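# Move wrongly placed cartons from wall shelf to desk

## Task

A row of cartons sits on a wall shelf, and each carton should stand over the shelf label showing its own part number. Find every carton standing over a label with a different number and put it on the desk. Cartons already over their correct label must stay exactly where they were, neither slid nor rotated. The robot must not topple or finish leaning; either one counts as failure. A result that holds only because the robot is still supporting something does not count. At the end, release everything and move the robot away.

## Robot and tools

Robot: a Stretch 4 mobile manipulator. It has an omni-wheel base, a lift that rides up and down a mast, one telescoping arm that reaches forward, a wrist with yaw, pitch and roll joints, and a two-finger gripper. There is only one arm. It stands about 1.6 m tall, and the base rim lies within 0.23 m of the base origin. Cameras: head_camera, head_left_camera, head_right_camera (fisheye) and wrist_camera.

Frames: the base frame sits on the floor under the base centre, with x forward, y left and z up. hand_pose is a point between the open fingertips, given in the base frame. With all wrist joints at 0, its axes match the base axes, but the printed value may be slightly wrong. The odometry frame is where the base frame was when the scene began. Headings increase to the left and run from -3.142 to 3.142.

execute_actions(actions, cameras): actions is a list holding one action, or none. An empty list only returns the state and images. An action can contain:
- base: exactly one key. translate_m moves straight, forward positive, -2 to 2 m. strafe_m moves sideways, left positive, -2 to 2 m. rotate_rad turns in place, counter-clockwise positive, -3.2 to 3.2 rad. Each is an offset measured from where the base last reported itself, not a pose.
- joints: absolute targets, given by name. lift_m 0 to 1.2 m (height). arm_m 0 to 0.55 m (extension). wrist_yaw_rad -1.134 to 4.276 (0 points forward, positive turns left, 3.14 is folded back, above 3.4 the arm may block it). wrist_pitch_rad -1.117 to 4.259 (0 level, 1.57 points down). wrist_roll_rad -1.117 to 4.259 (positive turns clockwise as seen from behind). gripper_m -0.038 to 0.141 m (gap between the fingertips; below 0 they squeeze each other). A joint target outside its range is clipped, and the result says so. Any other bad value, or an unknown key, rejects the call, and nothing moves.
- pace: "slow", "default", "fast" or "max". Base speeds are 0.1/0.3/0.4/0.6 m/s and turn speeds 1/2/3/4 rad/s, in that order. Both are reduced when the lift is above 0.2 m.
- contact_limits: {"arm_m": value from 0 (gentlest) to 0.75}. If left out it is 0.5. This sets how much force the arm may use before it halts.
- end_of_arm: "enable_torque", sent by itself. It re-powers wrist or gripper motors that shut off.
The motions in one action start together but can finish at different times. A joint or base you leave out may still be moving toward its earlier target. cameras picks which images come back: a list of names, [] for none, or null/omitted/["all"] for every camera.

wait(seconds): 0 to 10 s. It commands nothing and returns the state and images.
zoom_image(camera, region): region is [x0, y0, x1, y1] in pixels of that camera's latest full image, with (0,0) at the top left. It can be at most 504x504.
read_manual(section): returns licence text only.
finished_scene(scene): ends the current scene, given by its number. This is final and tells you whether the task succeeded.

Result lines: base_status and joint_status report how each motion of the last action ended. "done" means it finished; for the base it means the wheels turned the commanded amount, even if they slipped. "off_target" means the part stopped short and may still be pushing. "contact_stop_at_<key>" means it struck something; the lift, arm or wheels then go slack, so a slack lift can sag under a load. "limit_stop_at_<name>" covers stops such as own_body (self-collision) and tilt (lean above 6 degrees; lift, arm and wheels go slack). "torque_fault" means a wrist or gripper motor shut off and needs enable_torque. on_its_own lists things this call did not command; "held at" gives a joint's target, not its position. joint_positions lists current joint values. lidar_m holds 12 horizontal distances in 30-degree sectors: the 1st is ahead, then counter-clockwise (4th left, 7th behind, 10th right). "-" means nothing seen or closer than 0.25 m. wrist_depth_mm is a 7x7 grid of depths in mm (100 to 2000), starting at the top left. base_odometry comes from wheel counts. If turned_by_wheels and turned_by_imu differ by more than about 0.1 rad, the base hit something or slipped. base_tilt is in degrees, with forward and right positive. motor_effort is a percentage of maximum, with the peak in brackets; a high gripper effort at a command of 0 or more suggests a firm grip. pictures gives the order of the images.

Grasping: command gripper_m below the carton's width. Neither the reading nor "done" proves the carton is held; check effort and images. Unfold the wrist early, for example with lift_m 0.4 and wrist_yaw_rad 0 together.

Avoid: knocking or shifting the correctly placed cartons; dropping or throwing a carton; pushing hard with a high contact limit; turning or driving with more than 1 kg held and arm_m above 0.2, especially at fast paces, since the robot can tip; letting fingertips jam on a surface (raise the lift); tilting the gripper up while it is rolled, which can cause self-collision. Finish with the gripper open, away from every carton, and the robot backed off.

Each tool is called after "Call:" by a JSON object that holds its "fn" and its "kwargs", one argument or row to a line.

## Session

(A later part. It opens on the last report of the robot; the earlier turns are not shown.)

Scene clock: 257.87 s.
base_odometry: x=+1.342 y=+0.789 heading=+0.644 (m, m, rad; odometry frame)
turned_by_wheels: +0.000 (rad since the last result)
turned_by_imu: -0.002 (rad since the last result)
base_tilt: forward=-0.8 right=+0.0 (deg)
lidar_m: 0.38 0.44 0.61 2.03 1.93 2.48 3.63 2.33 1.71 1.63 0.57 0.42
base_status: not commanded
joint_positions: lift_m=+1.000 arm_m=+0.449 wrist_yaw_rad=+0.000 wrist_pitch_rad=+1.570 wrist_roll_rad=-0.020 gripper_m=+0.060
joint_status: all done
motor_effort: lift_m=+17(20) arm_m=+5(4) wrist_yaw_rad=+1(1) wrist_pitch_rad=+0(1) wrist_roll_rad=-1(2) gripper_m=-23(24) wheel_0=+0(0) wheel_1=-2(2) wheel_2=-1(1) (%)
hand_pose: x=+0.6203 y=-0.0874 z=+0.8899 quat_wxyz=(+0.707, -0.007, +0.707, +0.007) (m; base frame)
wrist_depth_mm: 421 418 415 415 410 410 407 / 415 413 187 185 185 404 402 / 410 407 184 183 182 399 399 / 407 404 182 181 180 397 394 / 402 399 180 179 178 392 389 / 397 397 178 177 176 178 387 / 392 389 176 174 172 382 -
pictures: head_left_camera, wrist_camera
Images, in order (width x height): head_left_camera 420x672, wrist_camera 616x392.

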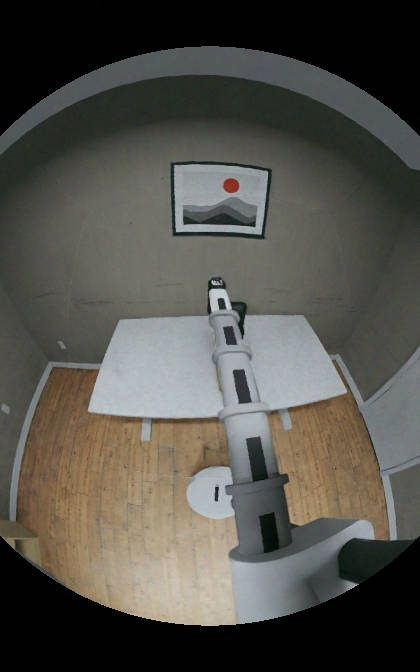

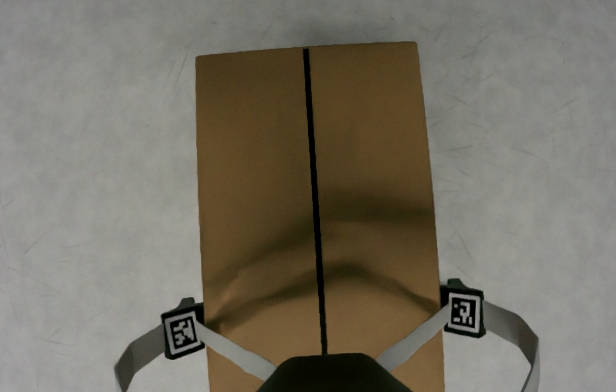

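Call:
{"fn": "execute_actions", "kwargs": {
  "actions": [
    {"joints": {"lift_m": 0.977}}
  ],
  "cameras": []
}}

Call:
{"fn": "execute_actions", "kwargs": {
  "actions": [
    {"joints": {"gripper_m": 0.135}}
  ],
  "cameras": ["wrist_camera"]
}}

Scene clock: 264.20 s.
base_odometry: x=+1.342 y=+0.789 heading=+0.644 (m, m, rad; odometry frame)
turned_by_wheels: +0.000 (rad since the last result)
turned_by_imu: -0.002 (rad since the last result)
base_tilt: forward=-0.7 right=+0.0 (deg)
lidar_m: 0.39 0.41 0.60 2.05 1.93 2.45 3.62 2.37 1.70 1.64 0.56 0.41
base_status: not commanded
joint_positions: lift_m=+0.977 arm_m=+0.449 wrist_yaw_rad=+0.000 wrist_pitch_rad=+1.570 wrist_roll_rad=-0.020 gripper_m=+0.060
joint_status: all done
motor_effort: lift_m=+16(19) arm_m=+5(5) wrist_yaw_rad=-1(1) wrist_pitch_rad=+0(0) wrist_roll_rad=-2(2) gripper_m=-22(21) wheel_0=+0(0) wheel_1=-2(2) wheel_2=-1(1) (%)
hand_pose: x=+0.6203 y=-0.0874 z=+0.8670 quat_wxyz=(+0.707, -0.007, +0.707, +0.007) (m; base frame)
wrist_depth_mm: 397 394 392 389 387 387 384 / 392 392 186 185 185 382 379 / 387 384 184 182 182 377 375 / 384 379 182 180 180 373 370 / 377 377 180 178 178 368 368 / 373 373 178 176 176 179 362 / 370 368 175 175 173 362 -
pictures: none
No camera images: the call's "cameras" was empty. Leave "cameras" out to get every camera's image.

Scene clock: 265.93 s.
base_odometry: x=+1.342 y=+0.789 heading=+0.644 (m, m, rad; odometry frame)
turned_by_wheels: +0.000 (rad since the last result)
turned_by_imu: -0.001 (rad since the last result)
base_tilt: forward=-0.7 right=-0.1 (deg)
lidar_m: 0.38 0.42 0.62 2.03 1.93 2.47 3.63 2.34 1.73 1.64 0.57 0.40
base_status: not commanded
joint_positions: lift_m=+0.977 arm_m=+0.449 wrist_yaw_rad=+0.000 wrist_pitch_rad=+1.570 wrist_roll_rad=-0.020 gripper_m=+0.135
joint_status: all done
motor_effort: lift_m=+16(16) arm_m=+5(5) wrist_yaw_rad=+1(0) wrist_pitch_rad=-1(2) wrist_roll_rad=-2(2) gripper_m=-1(23) wheel_0=+0(0) wheel_1=-2(1) wheel_2=+0(1) (%)
hand_pose: x=+0.6202 y=-0.0874 z=+0.8670 quat_wxyz=(+0.707, -0.007, +0.707, +0.007) (m; base frame)
wrist_depth_mm: 397 394 392 389 389 384 384 / 394 389 201 200 200 382 382 / 387 384 199 198 197 379 375 / 382 379 197 196 195 375 373 / 377 377 195 194 193 368 366 / 375 375 193 192 191 212 366 / 370 368 191 148 189 362 359
pictures: wrist_camera
Images, in order (width x height): wrist_camera 616x392.

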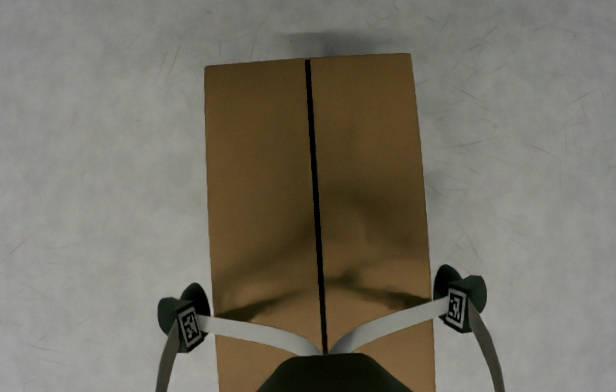

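Call:
{"fn": "execute_actions", "kwargs": {
  "actions": [
    {"base": {"translate_m": -0.9}, "joints": {"arm_m": 0.0, "lift_m": 1.04}, "pace": "max"}
  ],
  "cameras": ["head_camera"]
}}

Call:
{"fn": "execute_actions", "kwargs": {
  "actions": [
    {"base": {"rotate_rad": -3.16}, "joints": {"lift_m": 0.42}, "pace": "max"}
  ],
  "cameras": ["head_camera"]
}}

Scene clock: 283.40 s.
base_odometry: x=+0.622 y=+0.249 heading=+0.644 (m, m, rad; odometry frame)
turned_by_wheels: +0.000 (rad since the last result)
turned_by_imu: -0.002 (rad since the last result)
base_tilt: forward=-0.7 right=+0.0 (deg)
lidar_m: 1.29 1.37 2.16 1.68 1.79 2.74 2.64 2.31 1.69 1.64 1.69 1.34
base_status: done
joint_positions: lift_m=+1.040 arm_m=+0.001 wrist_yaw_rad=+0.000 wrist_pitch_rad=+1.570 wrist_roll_rad=-0.020 gripper_m=+0.135
joint_status: all done
motor_effort: lift_m=+22(23) arm_m=-5(5) wrist_yaw_rad=-1(2) wrist_pitch_rad=-1(1) wrist_roll_rad=-1(1) gripper_m=-1(3) wheel_0=-1(1) wheel_1=+1(4) wheel_2=-1(10) (%)
hand_pose: x=+0.1719 y=-0.0874 z=+0.9295 quat_wxyz=(+0.707, -0.007, +0.707, +0.007) (m; base frame)
wrist_depth_mm: 1229 1229 1229 1205 1205 1205 1182 / 1205 1205 1205 1205 1182 1182 1160 / 1205 1205 1205 1182 1182 1182 1182 / 1160 1160 1205 1182 1160 1138 1160 / 1160 1182 1160 946 1138 1160 1160 / 1160 1182 931 931 1138 212 1118 / 1138 1138 1118 148 1118 1118 1118
pictures: head_camera
Images, in order (width x height): head_camera 420x560.

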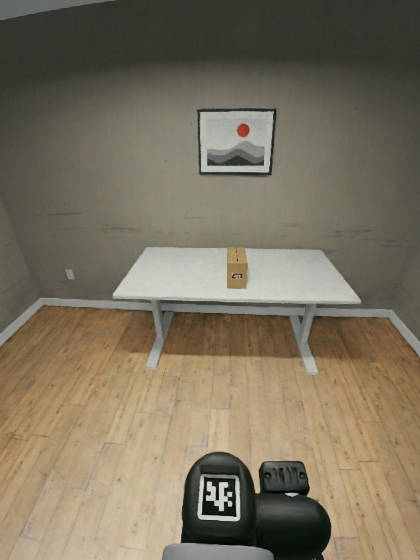

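Scene clock: 286.83 s.
base_odometry: x=+0.622 y=+0.249 heading=-2.516 (m, m, rad; odometry frame)
turned_by_wheels: -3.160 (rad since the last result)
turned_by_imu: -3.138 (rad since the last result)
base_tilt: forward=-0.7 right=+0.0 (deg)
lidar_m: 2.38 2.42 1.73 1.64 1.73 1.39 1.26 1.35 2.15 1.69 1.77 2.76
base_status: done
joint_positions: lift_m=+0.420 arm_m=+0.001 wrist_yaw_rad=+0.000 wrist_pitch_rad=+1.570 wrist_roll_rad=-0.020 gripper_m=+0.135
joint_status: all done
motor_effort: lift_m=+17(22) arm_m=-5(5) wrist_yaw_rad=+2(2) wrist_pitch_rad=+1(0) wrist_roll_rad=+0(2) gripper_m=-1(1) wheel_0=+1(6) wheel_1=+1(6) wheel_2=+0(5) (%)
hand_pose: x=+0.1720 y=-0.0874 z=+0.3099 quat_wxyz=(+0.707, -0.007, +0.707, +0.007) (m; base frame)
wrist_depth_mm: 569 564 564 564 559 554 554 / 564 559 559 559 554 549 549 / 559 559 554 549 549 544 544 / 549 549 549 539 539 539 535 / 544 539 355 415 535 530 525 / 539 329 322 320 342 212 521 / 535 320 317 148 317 521 521
pictures: head_camera
Images, in order (width x height): head_camera 420x560.

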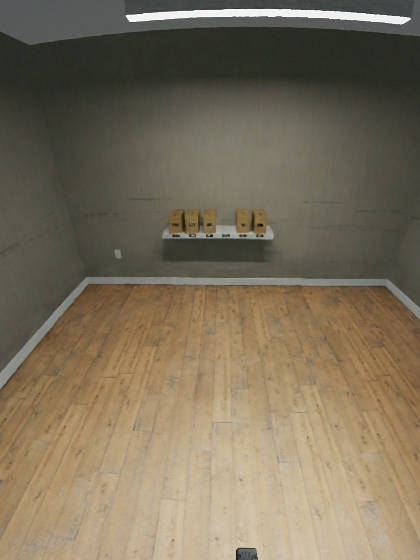

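Call:
{"fn": "execute_actions", "kwargs": {
  "actions": [
    {"base": {"translate_m": 2.0}, "joints": {"lift_m": 1.1}, "pace": "max"}
  ],
  "cameras": ["wrist_camera"]
}}

Call:
{"fn": "execute_actions", "kwargs": {
  "actions": [
    {"base": {"strafe_m": -0.326}, "joints": {"arm_m": 0.33}, "pace": "fast"}
  ],
  "cameras": ["wrist_camera"]
}}

Scene clock: 296.13 s.
base_odometry: x=-0.999 y=-0.923 heading=-2.516 (m, m, rad; odometry frame)
turned_by_wheels: +0.000 (rad since the last result)
turned_by_imu: -0.006 (rad since the last result)
base_tilt: forward=-0.6 right=-0.1 (deg)
lidar_m: 0.38 0.41 0.55 1.68 1.76 2.38 - 2.41 1.83 2.03 0.55 0.39
base_status: done
joint_positions: lift_m=+1.100 arm_m=+0.001 wrist_yaw_rad=+0.000 wrist_pitch_rad=+1.570 wrist_roll_rad=-0.020 gripper_m=+0.135
joint_status: all done
motor_effort: lift_m=+21(25) arm_m=-5(5) wrist_yaw_rad=-1(1) wrist_pitch_rad=+0(0) wrist_roll_rad=-2(2) gripper_m=+1(1) wheel_0=-1(8) wheel_1=+0(6) wheel_2=-2(14) (%)
hand_pose: x=+0.1719 y=-0.0874 z=+0.9896 quat_wxyz=(+0.707, -0.007, +0.707, +0.007) (m; base frame)
wrist_depth_mm: 324 324 504 504 330 355 349 / 379 407 504 504 466 484 496 / 1255 1281 1255 1255 1229 1255 1229 / 1229 1255 1229 1229 1205 1205 1229 / 1255 1229 1229 1025 1229 1205 1205 / 1229 1205 991 991 1182 212 1182 / 1205 1205 1205 148 1182 1182 1182
pictures: wrist_camera
Images, in order (width x height): wrist_camera 616x392.

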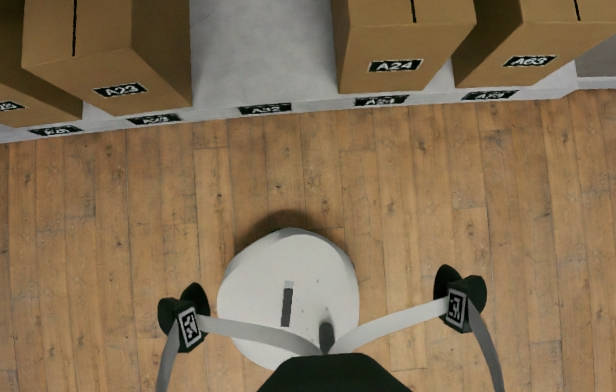

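Scene clock: 298.53 s.
base_odometry: x=-1.190 y=-0.659 heading=-2.516 (m, m, rad; odometry frame)
turned_by_wheels: +0.000 (rad since the last result)
turned_by_imu: -0.001 (rad since the last result)
base_tilt: forward=-0.7 right=-0.1 (deg)
lidar_m: 0.38 0.38 0.59 2.01 2.09 2.85 3.82 1.90 1.54 1.70 0.95 0.41
base_status: done
joint_positions: lift_m=+1.100 arm_m=+0.329 wrist_yaw_rad=+0.000 wrist_pitch_rad=+1.570 wrist_roll_rad=-0.020 gripper_m=+0.135
joint_status: all done
motor_effort: lift_m=+21(21) arm_m=+5(5) wrist_yaw_rad=-1(1) wrist_pitch_rad=+0(1) wrist_roll_rad=-1(2) gripper_m=+0(1) wheel_0=+0(10) wheel_1=+0(9) wheel_2=+0(2) (%)
hand_pose: x=+0.5003 y=-0.0874 z=+0.9896 quat_wxyz=(+0.707, -0.007, +0.707, +0.007) (m; base frame)
wrist_depth_mm: 170 174 184 191 196 200 - / 221 236 252 266 277 285 289 / 314 319 312 353 488 525 564 / 310 324 307 307 1160 1229 1229 / 307 315 304 304 1205 1205 1205 / 303 304 300 300 477 212 1205 / 300 301 298 148 1182 1182 1182
pictures: wrist_camera
Images, in order (width x height): wrist_camera 616x392.

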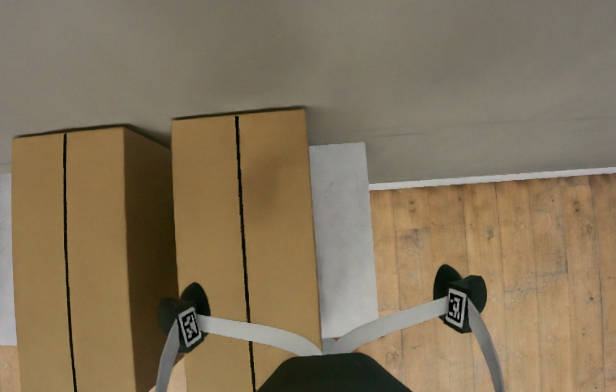

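Call:
{"fn": "execute_actions", "kwargs": {
  "actions": [
    {"base": {"strafe_m": 0.061}, "joints": {"lift_m": 1.042, "gripper_m": 0.13}}
  ],
  "cameras": ["wrist_camera"]
}}

Call:
{"fn": "zoom_image", "kwargs": {
  "camera": "wrist_camera",
  "region": [130, 240, 290, 380]
}}

Call:
{"fn": "zoom_image", "kwargs": {
  "camera": "wrist_camera",
  "region": [370, 230, 530, 370]
}}

Scene clock: 311.60 s.
base_odometry: x=-1.154 y=-0.708 heading=-2.516 (m, m, rad; odometry frame)
turned_by_wheels: +0.000 (rad since the last result)
turned_by_imu: -0.002 (rad since the last result)
base_tilt: forward=-0.7 right=+0.0 (deg)
lidar_m: 0.36 0.39 0.53 1.94 2.03 2.80 - 2.02 1.59 1.76 0.91 0.40
base_status: done
joint_positions: lift_m=+1.042 arm_m=+0.329 wrist_yaw_rad=+0.000 wrist_pitch_rad=+1.570 wrist_roll_rad=-0.020 gripper_m=+0.130
joint_status: all done
motor_effort: lift_m=+16(20) arm_m=+5(5) wrist_yaw_rad=+1(1) wrist_pitch_rad=+1(0) wrist_roll_rad=-1(2) gripper_m=-3(2) wheel_0=+0(8) wheel_1=-2(8) wheel_2=-2(3) (%)
hand_pose: x=+0.5003 y=-0.0874 z=+0.9320 quat_wxyz=(+0.707, -0.007, +0.707, +0.007) (m; base frame)
wrist_depth_mm: 168 172 182 190 195 198 - / 219 234 250 253 253 282 286 / 255 254 294 251 375 521 549 / 253 251 287 248 248 1182 1160 / 249 248 279 246 246 1138 1138 / 246 246 243 243 243 1118 1118 / 244 243 283 147 240 1138 1118
pictures: wrist_camera
Images, in order (width x height): wrist_camera 616x392.

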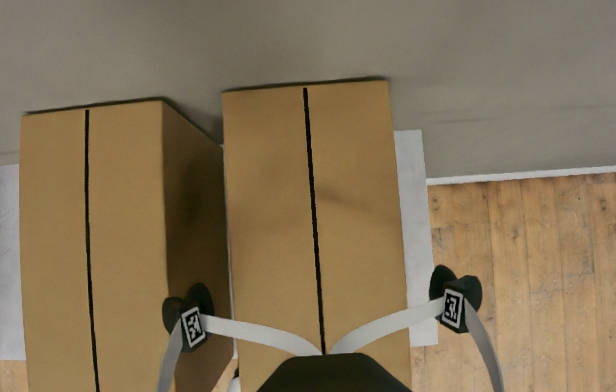

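Region (130, 240, 290, 380) of wrist_camera's 616x392 image, scaled by 3.150; it fills the top 441 rows of this view, and the rest is white.

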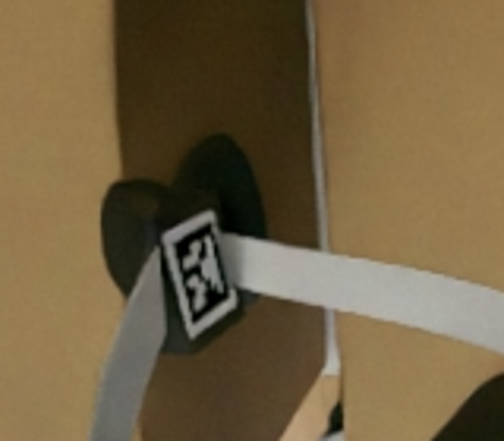

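Region (370, 230, 530, 370) of wrist_camera's 616x392 image, scaled by 3.150; it fills the top 441 rows of this view, and the rest is white.

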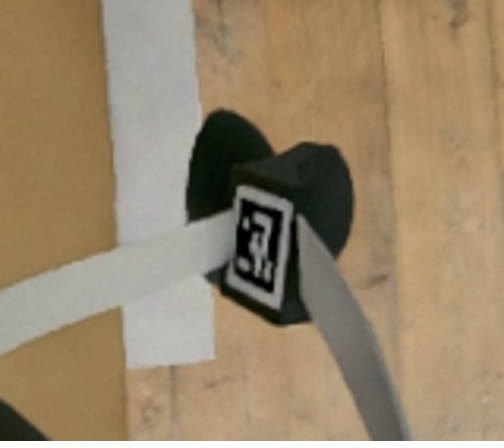

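Call:
{"fn": "execute_actions", "kwargs": {
  "actions": [
    {"joints": {"lift_m": 0.992}, "pace": "slow"}
  ],
  "cameras": ["wrist_camera"]
}}

Call:
{"fn": "execute_actions", "kwargs": {
  "actions": [
    {"joints": {"gripper_m": 0.06}}
  ],
  "cameras": ["wrist_camera"]
}}

Scene clock: 319.83 s.
base_odometry: x=-1.154 y=-0.708 heading=-2.516 (m, m, rad; odometry frame)
turned_by_wheels: +0.000 (rad since the last result)
turned_by_imu: -0.002 (rad since the last result)
base_tilt: forward=-0.7 right=-0.1 (deg)
lidar_m: 0.36 0.37 0.53 1.95 2.01 2.77 - 2.05 1.59 1.77 0.96 0.38
base_status: not commanded
joint_positions: lift_m=+0.992 arm_m=+0.329 wrist_yaw_rad=+0.000 wrist_pitch_rad=+1.570 wrist_roll_rad=-0.020 gripper_m=+0.130
joint_status: all done
motor_effort: lift_m=+16(17) arm_m=+5(5) wrist_yaw_rad=-1(1) wrist_pitch_rad=+1(0) wrist_roll_rad=+0(1) gripper_m=-3(2) wheel_0=+0(0) wheel_1=-2(2) wheel_2=-2(1) (%)
hand_pose: x=+0.5003 y=-0.0874 z=+0.8820 quat_wxyz=(+0.707, -0.007, +0.707, +0.007) (m; base frame)
wrist_depth_mm: 168 172 182 190 195 198 - / 205 209 204 202 202 282 286 / 204 208 202 200 200 517 549 / 201 204 200 198 198 1098 1118 / 199 200 198 196 195 1098 1098 / 196 197 195 194 193 1078 1078 / 195 195 193 147 191 1078 1060
pictures: wrist_camera
Images, in order (width x height): wrist_camera 616x392.

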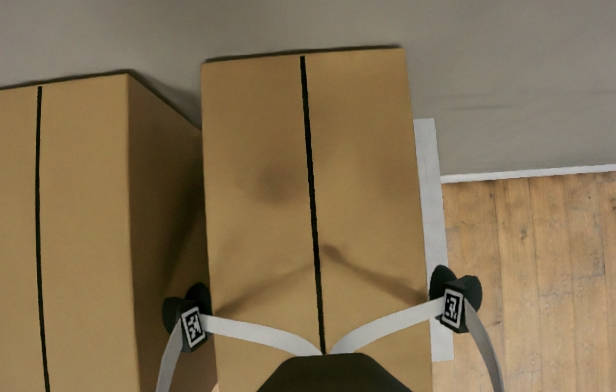

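Scene clock: 321.47 s.
base_odometry: x=-1.154 y=-0.708 heading=-2.516 (m, m, rad; odometry frame)
turned_by_wheels: +0.000 (rad since the last result)
turned_by_imu: -0.001 (rad since the last result)
base_tilt: forward=-0.7 right=+0.0 (deg)
lidar_m: 0.37 0.40 0.53 1.95 2.04 2.76 - 2.02 1.60 1.76 0.94 0.39
base_status: not commanded
joint_positions: lift_m=+0.992 arm_m=+0.329 wrist_yaw_rad=+0.000 wrist_pitch_rad=+1.570 wrist_roll_rad=-0.020 gripper_m=+0.060
joint_status: all done
motor_effort: lift_m=+16(16) arm_m=+5(5) wrist_yaw_rad=+0(1) wrist_pitch_rad=+0(0) wrist_roll_rad=-2(1) gripper_m=-21(23) wheel_0=+0(0) wheel_1=-2(2) wheel_2=-1(1) (%)
hand_pose: x=+0.5003 y=-0.0874 z=+0.8820 quat_wxyz=(+0.707, -0.007, +0.707, +0.007) (m; base frame)
wrist_depth_mm: 169 172 182 186 186 198 - / 205 210 186 185 185 282 287 / 203 208 184 183 182 521 554 / 201 205 182 181 180 1098 1118 / 199 200 179 179 178 1118 1098 / 196 196 178 176 175 179 1078 / 195 193 175 175 172 1078 1078
pictures: wrist_camera
Images, in order (width x height): wrist_camera 616x392.

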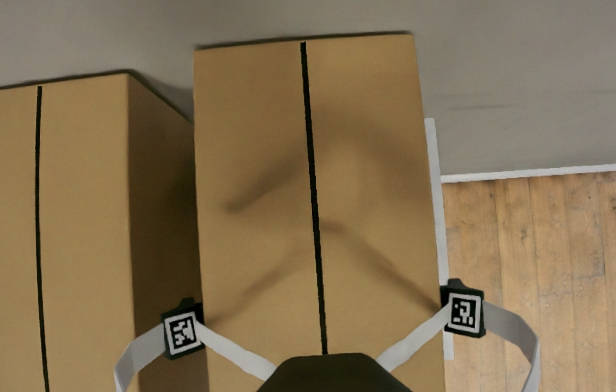

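Call:
{"fn": "execute_actions", "kwargs": {
  "actions": [
    {"base": {"translate_m": -0.9}, "joints": {"lift_m": 1.06, "arm_m": 0.03}, "pace": "fast"}
  ],
  "cameras": ["wrist_camera", "head_camera"]
}}

Call:
{"fn": "execute_actions", "kwargs": {
  "actions": [
    {"base": {"rotate_rad": 3.16}, "joints": {"lift_m": 0.55}, "pace": "fast"}
  ],
  "cameras": ["head_camera"]
}}

Scene clock: 341.43 s.
base_odometry: x=-0.424 y=-0.182 heading=-2.516 (m, m, rad; odometry frame)
turned_by_wheels: +0.000 (rad since the last result)
turned_by_imu: -0.001 (rad since the last result)
base_tilt: forward=-0.7 right=+0.0 (deg)
lidar_m: 0.26 1.34 2.01 1.92 2.00 2.55 3.24 2.59 1.46 1.39 1.86 0.28
base_status: done
joint_positions: lift_m=+1.060 arm_m=+0.031 wrist_yaw_rad=+0.000 wrist_pitch_rad=+1.570 wrist_roll_rad=-0.020 gripper_m=+0.060
joint_status: all done
motor_effort: lift_m=+22(24) arm_m=-5(5) wrist_yaw_rad=-1(1) wrist_pitch_rad=-1(1) wrist_roll_rad=-2(1) gripper_m=-24(22) wheel_0=+0(6) wheel_1=+0(5) wheel_2=-1(9) (%)
hand_pose: x=+0.2018 y=-0.0874 z=+0.9495 quat_wxyz=(+0.707, -0.007, +0.707, +0.007) (m; base frame)
wrist_depth_mm: 1255 1229 1255 1229 1229 1205 1229 / 1255 1229 186 185 185 1205 1205 / 1229 1205 185 182 182 1182 1182 / 1229 1205 182 180 180 1182 1182 / 1205 1205 180 178 177 1160 1160 / 1205 1160 178 177 175 178 1160 / 1182 1182 175 175 173 1138 1138
pictures: head_camera, wrist_camera
Images, in order (width x height): head_camera 420x560, wrist_camera 616x392.

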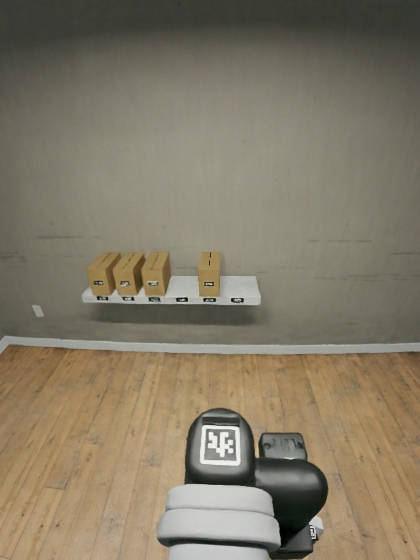

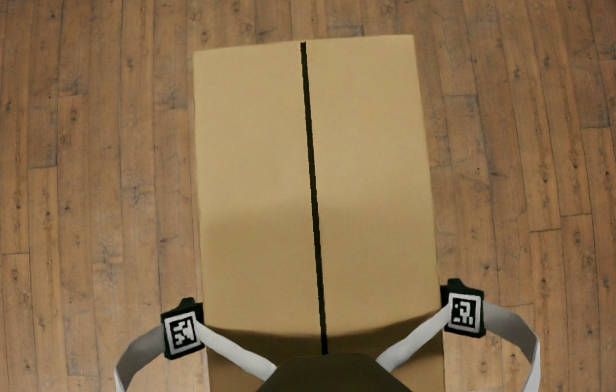

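Scene clock: 344.93 s.
base_odometry: x=-0.424 y=-0.182 heading=+0.644 (m, m, rad; odometry frame)
turned_by_wheels: +3.160 (rad since the last result)
turned_by_imu: +3.135 (rad since the last result)
base_tilt: forward=-0.7 right=+0.1 (deg)
lidar_m: 0.31 2.52 1.46 1.38 1.91 1.60 1.27 1.35 1.99 1.91 2.02 0.35
base_status: done
joint_positions: lift_m=+0.550 arm_m=+0.031 wrist_yaw_rad=+0.000 wrist_pitch_rad=+1.570 wrist_roll_rad=-0.020 gripper_m=+0.060
joint_status: all done
motor_effort: lift_m=+17(16) arm_m=-5(5) wrist_yaw_rad=+0(1) wrist_pitch_rad=+0(1) wrist_roll_rad=-2(1) gripper_m=-23(22) wheel_0=-2(2) wheel_1=-1(5) wheel_2=-1(5) (%)
hand_pose: x=+0.2019 y=-0.0874 z=+0.4399 quat_wxyz=(+0.707, -0.007, +0.707, +0.007) (m; base frame)
wrist_depth_mm: 707 707 699 699 691 691 691 / 707 699 186 185 185 683 676 / 691 691 184 183 182 676 676 / 683 683 182 180 180 668 661 / 676 676 180 178 178 661 654 / 668 661 178 176 175 179 654 / 661 445 176 175 172 647 647
pictures: head_camera
Images, in order (width x height): head_camera 420x560.

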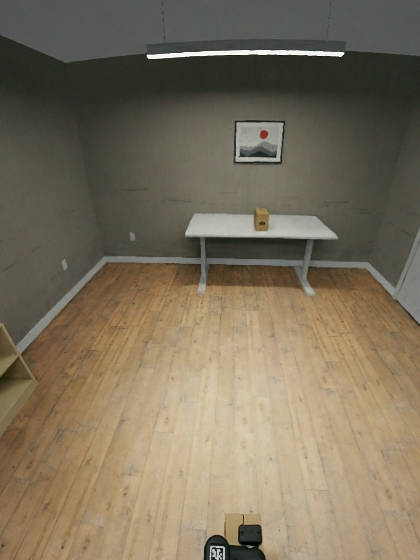

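Call:
{"fn": "execute_actions", "kwargs": {
  "actions": [
    {"base": {"translate_m": 2.0}, "joints": {"lift_m": 1.01, "arm_m": 0.45}, "pace": "max"}
  ],
  "cameras": ["wrist_camera", "head_left_camera"]
}}

Scene clock: 356.67 s.
base_odometry: x=+1.176 y=+1.019 heading=+0.643 (m, m, rad; odometry frame)
turned_by_wheels: +0.000 (rad since the last result)
turned_by_imu: -0.006 (rad since the last result)
base_tilt: forward=-0.8 right=+0.1 (deg)
lidar_m: 0.38 0.43 1.72 1.72 1.66 2.04 3.65 2.77 2.04 1.89 0.59 0.41
base_status: done
joint_positions: lift_m=+1.010 arm_m=+0.449 wrist_yaw_rad=+0.000 wrist_pitch_rad=+1.570 wrist_roll_rad=-0.020 gripper_m=+0.060
joint_status: all done
motor_effort: lift_m=+21(25) arm_m=+4(5) wrist_yaw_rad=-1(2) wrist_pitch_rad=+0(1) wrist_roll_rad=-2(2) gripper_m=-23(22) wheel_0=-1(9) wheel_1=-2(6) wheel_2=+0(12) (%)
hand_pose: x=+0.6203 y=-0.0874 z=+0.8995 quat_wxyz=(+0.707, -0.007, +0.707, +0.007) (m; base frame)
wrist_depth_mm: 430 427 424 421 418 421 415 / 427 424 187 185 184 413 415 / 421 418 184 182 181 410 351 / 418 413 182 180 179 402 355 / 413 410 180 178 178 402 357 / 407 404 178 176 176 178 359 / 402 399 175 174 172 394 -
pictures: head_left_camera, wrist_camera
Images, in order (width x height): head_left_camera 420x672, wrist_camera 616x392.

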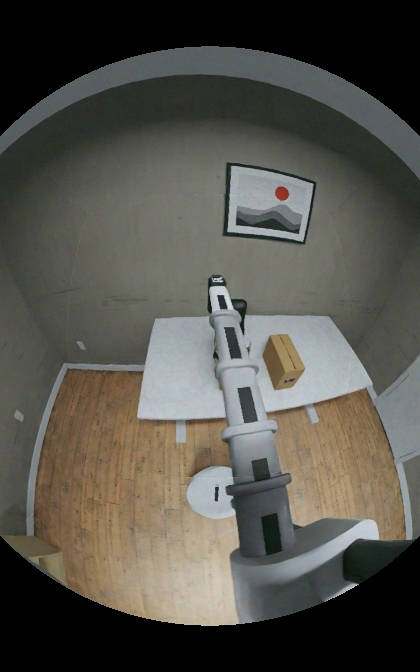

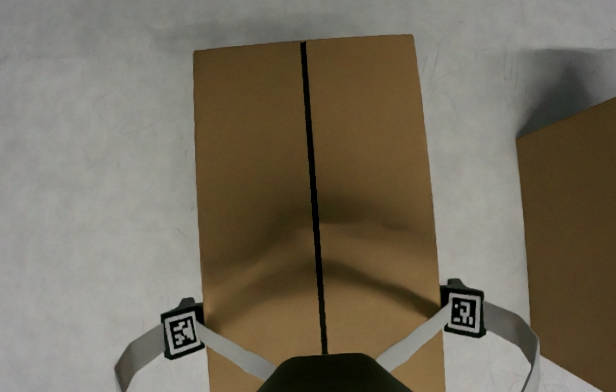

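Call:
{"fn": "execute_actions", "kwargs": {
  "actions": [
    {"joints": {"lift_m": 0.977, "gripper_m": 0.135}}
  ],
  "cameras": ["wrist_camera"]
}}

Call:
{"fn": "execute_actions", "kwargs": {
  "actions": [
    {"joints": {"lift_m": 1.06, "arm_m": 0.0}, "pace": "max"}
  ],
  "cameras": ["head_left_camera", "head_camera"]
}}

Scene clock: 363.43 s.
base_odometry: x=+1.176 y=+1.019 heading=+0.643 (m, m, rad; odometry frame)
turned_by_wheels: +0.000 (rad since the last result)
turned_by_imu: -0.002 (rad since the last result)
base_tilt: forward=-0.7 right=+0.1 (deg)
lidar_m: 0.36 0.43 1.73 1.75 1.64 2.04 3.62 2.76 2.06 1.95 0.53 0.39
base_status: not commanded
joint_positions: lift_m=+0.977 arm_m=+0.449 wrist_yaw_rad=+0.000 wrist_pitch_rad=+1.570 wrist_roll_rad=-0.020 gripper_m=+0.135
joint_status: all done
motor_effort: lift_m=+16(20) arm_m=+4(4) wrist_yaw_rad=-1(1) wrist_pitch_rad=-1(2) wrist_roll_rad=-2(1) gripper_m=-3(21) wheel_0=-1(1) wheel_1=-1(2) wheel_2=+0(0) (%)
hand_pose: x=+0.6202 y=-0.0874 z=+0.8670 quat_wxyz=(+0.707, -0.007, +0.707, +0.007) (m; base frame)
wrist_depth_mm: 397 394 392 389 387 387 382 / 392 389 202 200 200 382 379 / 387 387 199 198 198 375 351 / 384 379 196 196 195 375 353 / 379 377 195 193 193 368 357 / 373 373 192 191 191 213 359 / 370 370 191 148 189 359 362
pictures: wrist_camera
Images, in order (width x height): wrist_camera 616x392.

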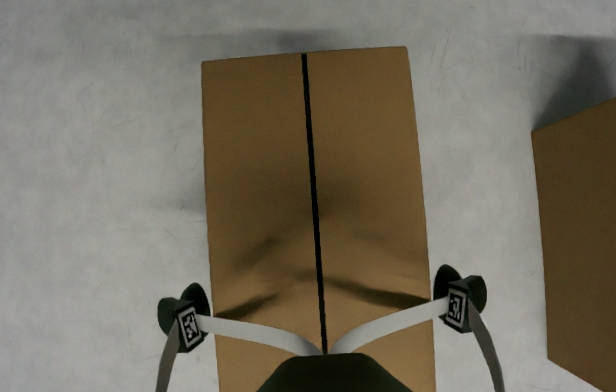

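Scene clock: 365.33 s.
base_odometry: x=+1.176 y=+1.019 heading=+0.643 (m, m, rad; odometry frame)
turned_by_wheels: +0.000 (rad since the last result)
turned_by_imu: -0.001 (rad since the last result)
base_tilt: forward=-0.7 right=-0.1 (deg)
lidar_m: 0.40 0.41 1.72 1.73 1.67 2.03 3.65 2.77 2.05 1.93 0.53 0.41
base_status: not commanded
joint_positions: lift_m=+1.060 arm_m=+0.001 wrist_yaw_rad=+0.000 wrist_pitch_rad=+1.570 wrist_roll_rad=-0.020 gripper_m=+0.135
joint_status: all done
motor_effort: lift_m=+22(23) arm_m=-5(6) wrist_yaw_rad=+1(0) wrist_pitch_rad=+0(1) wrist_roll_rad=-1(1) gripper_m=+0(1) wheel_0=-1(1) wheel_1=-2(1) wheel_2=+0(0) (%)
hand_pose: x=+0.1719 y=-0.0874 z=+0.9495 quat_wxyz=(+0.707, -0.007, +0.707, +0.007) (m; base frame)
wrist_depth_mm: 484 484 477 477 477 477 469 / 480 477 473 473 473 469 469 / 1229 1205 1205 1205 1205 1182 1205 / 1205 1205 1205 1182 1182 1182 1160 / 1205 1205 1182 976 1160 1182 1160 / 1182 1182 946 946 1138 212 1160 / 1160 1160 1160 148 1138 1138 1138
pictures: head_camera, head_left_camera
Images, in order (width x height): head_camera 420x560, head_left_camera 420x672.

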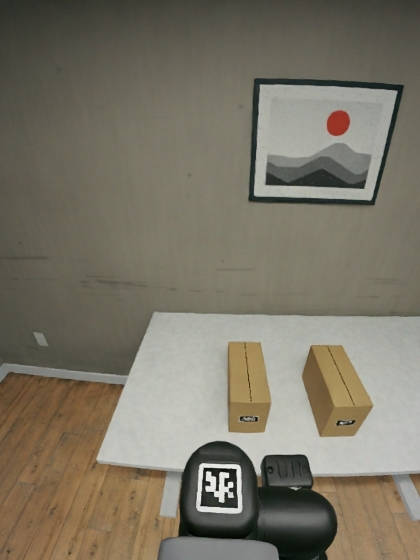

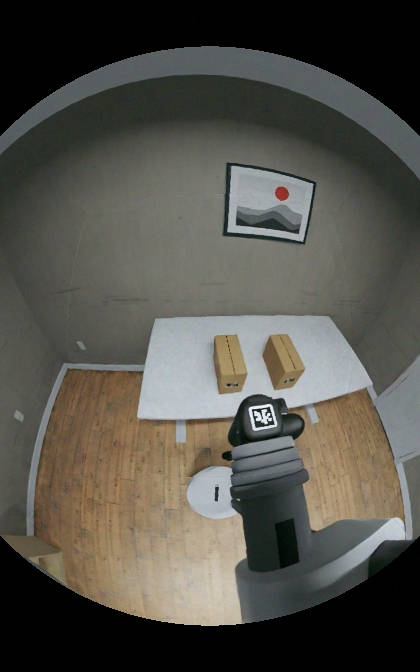

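Call:
{"fn": "finished_scene", "kwargs": {
  "scene": 1
}}

The scene is finished: the task was done.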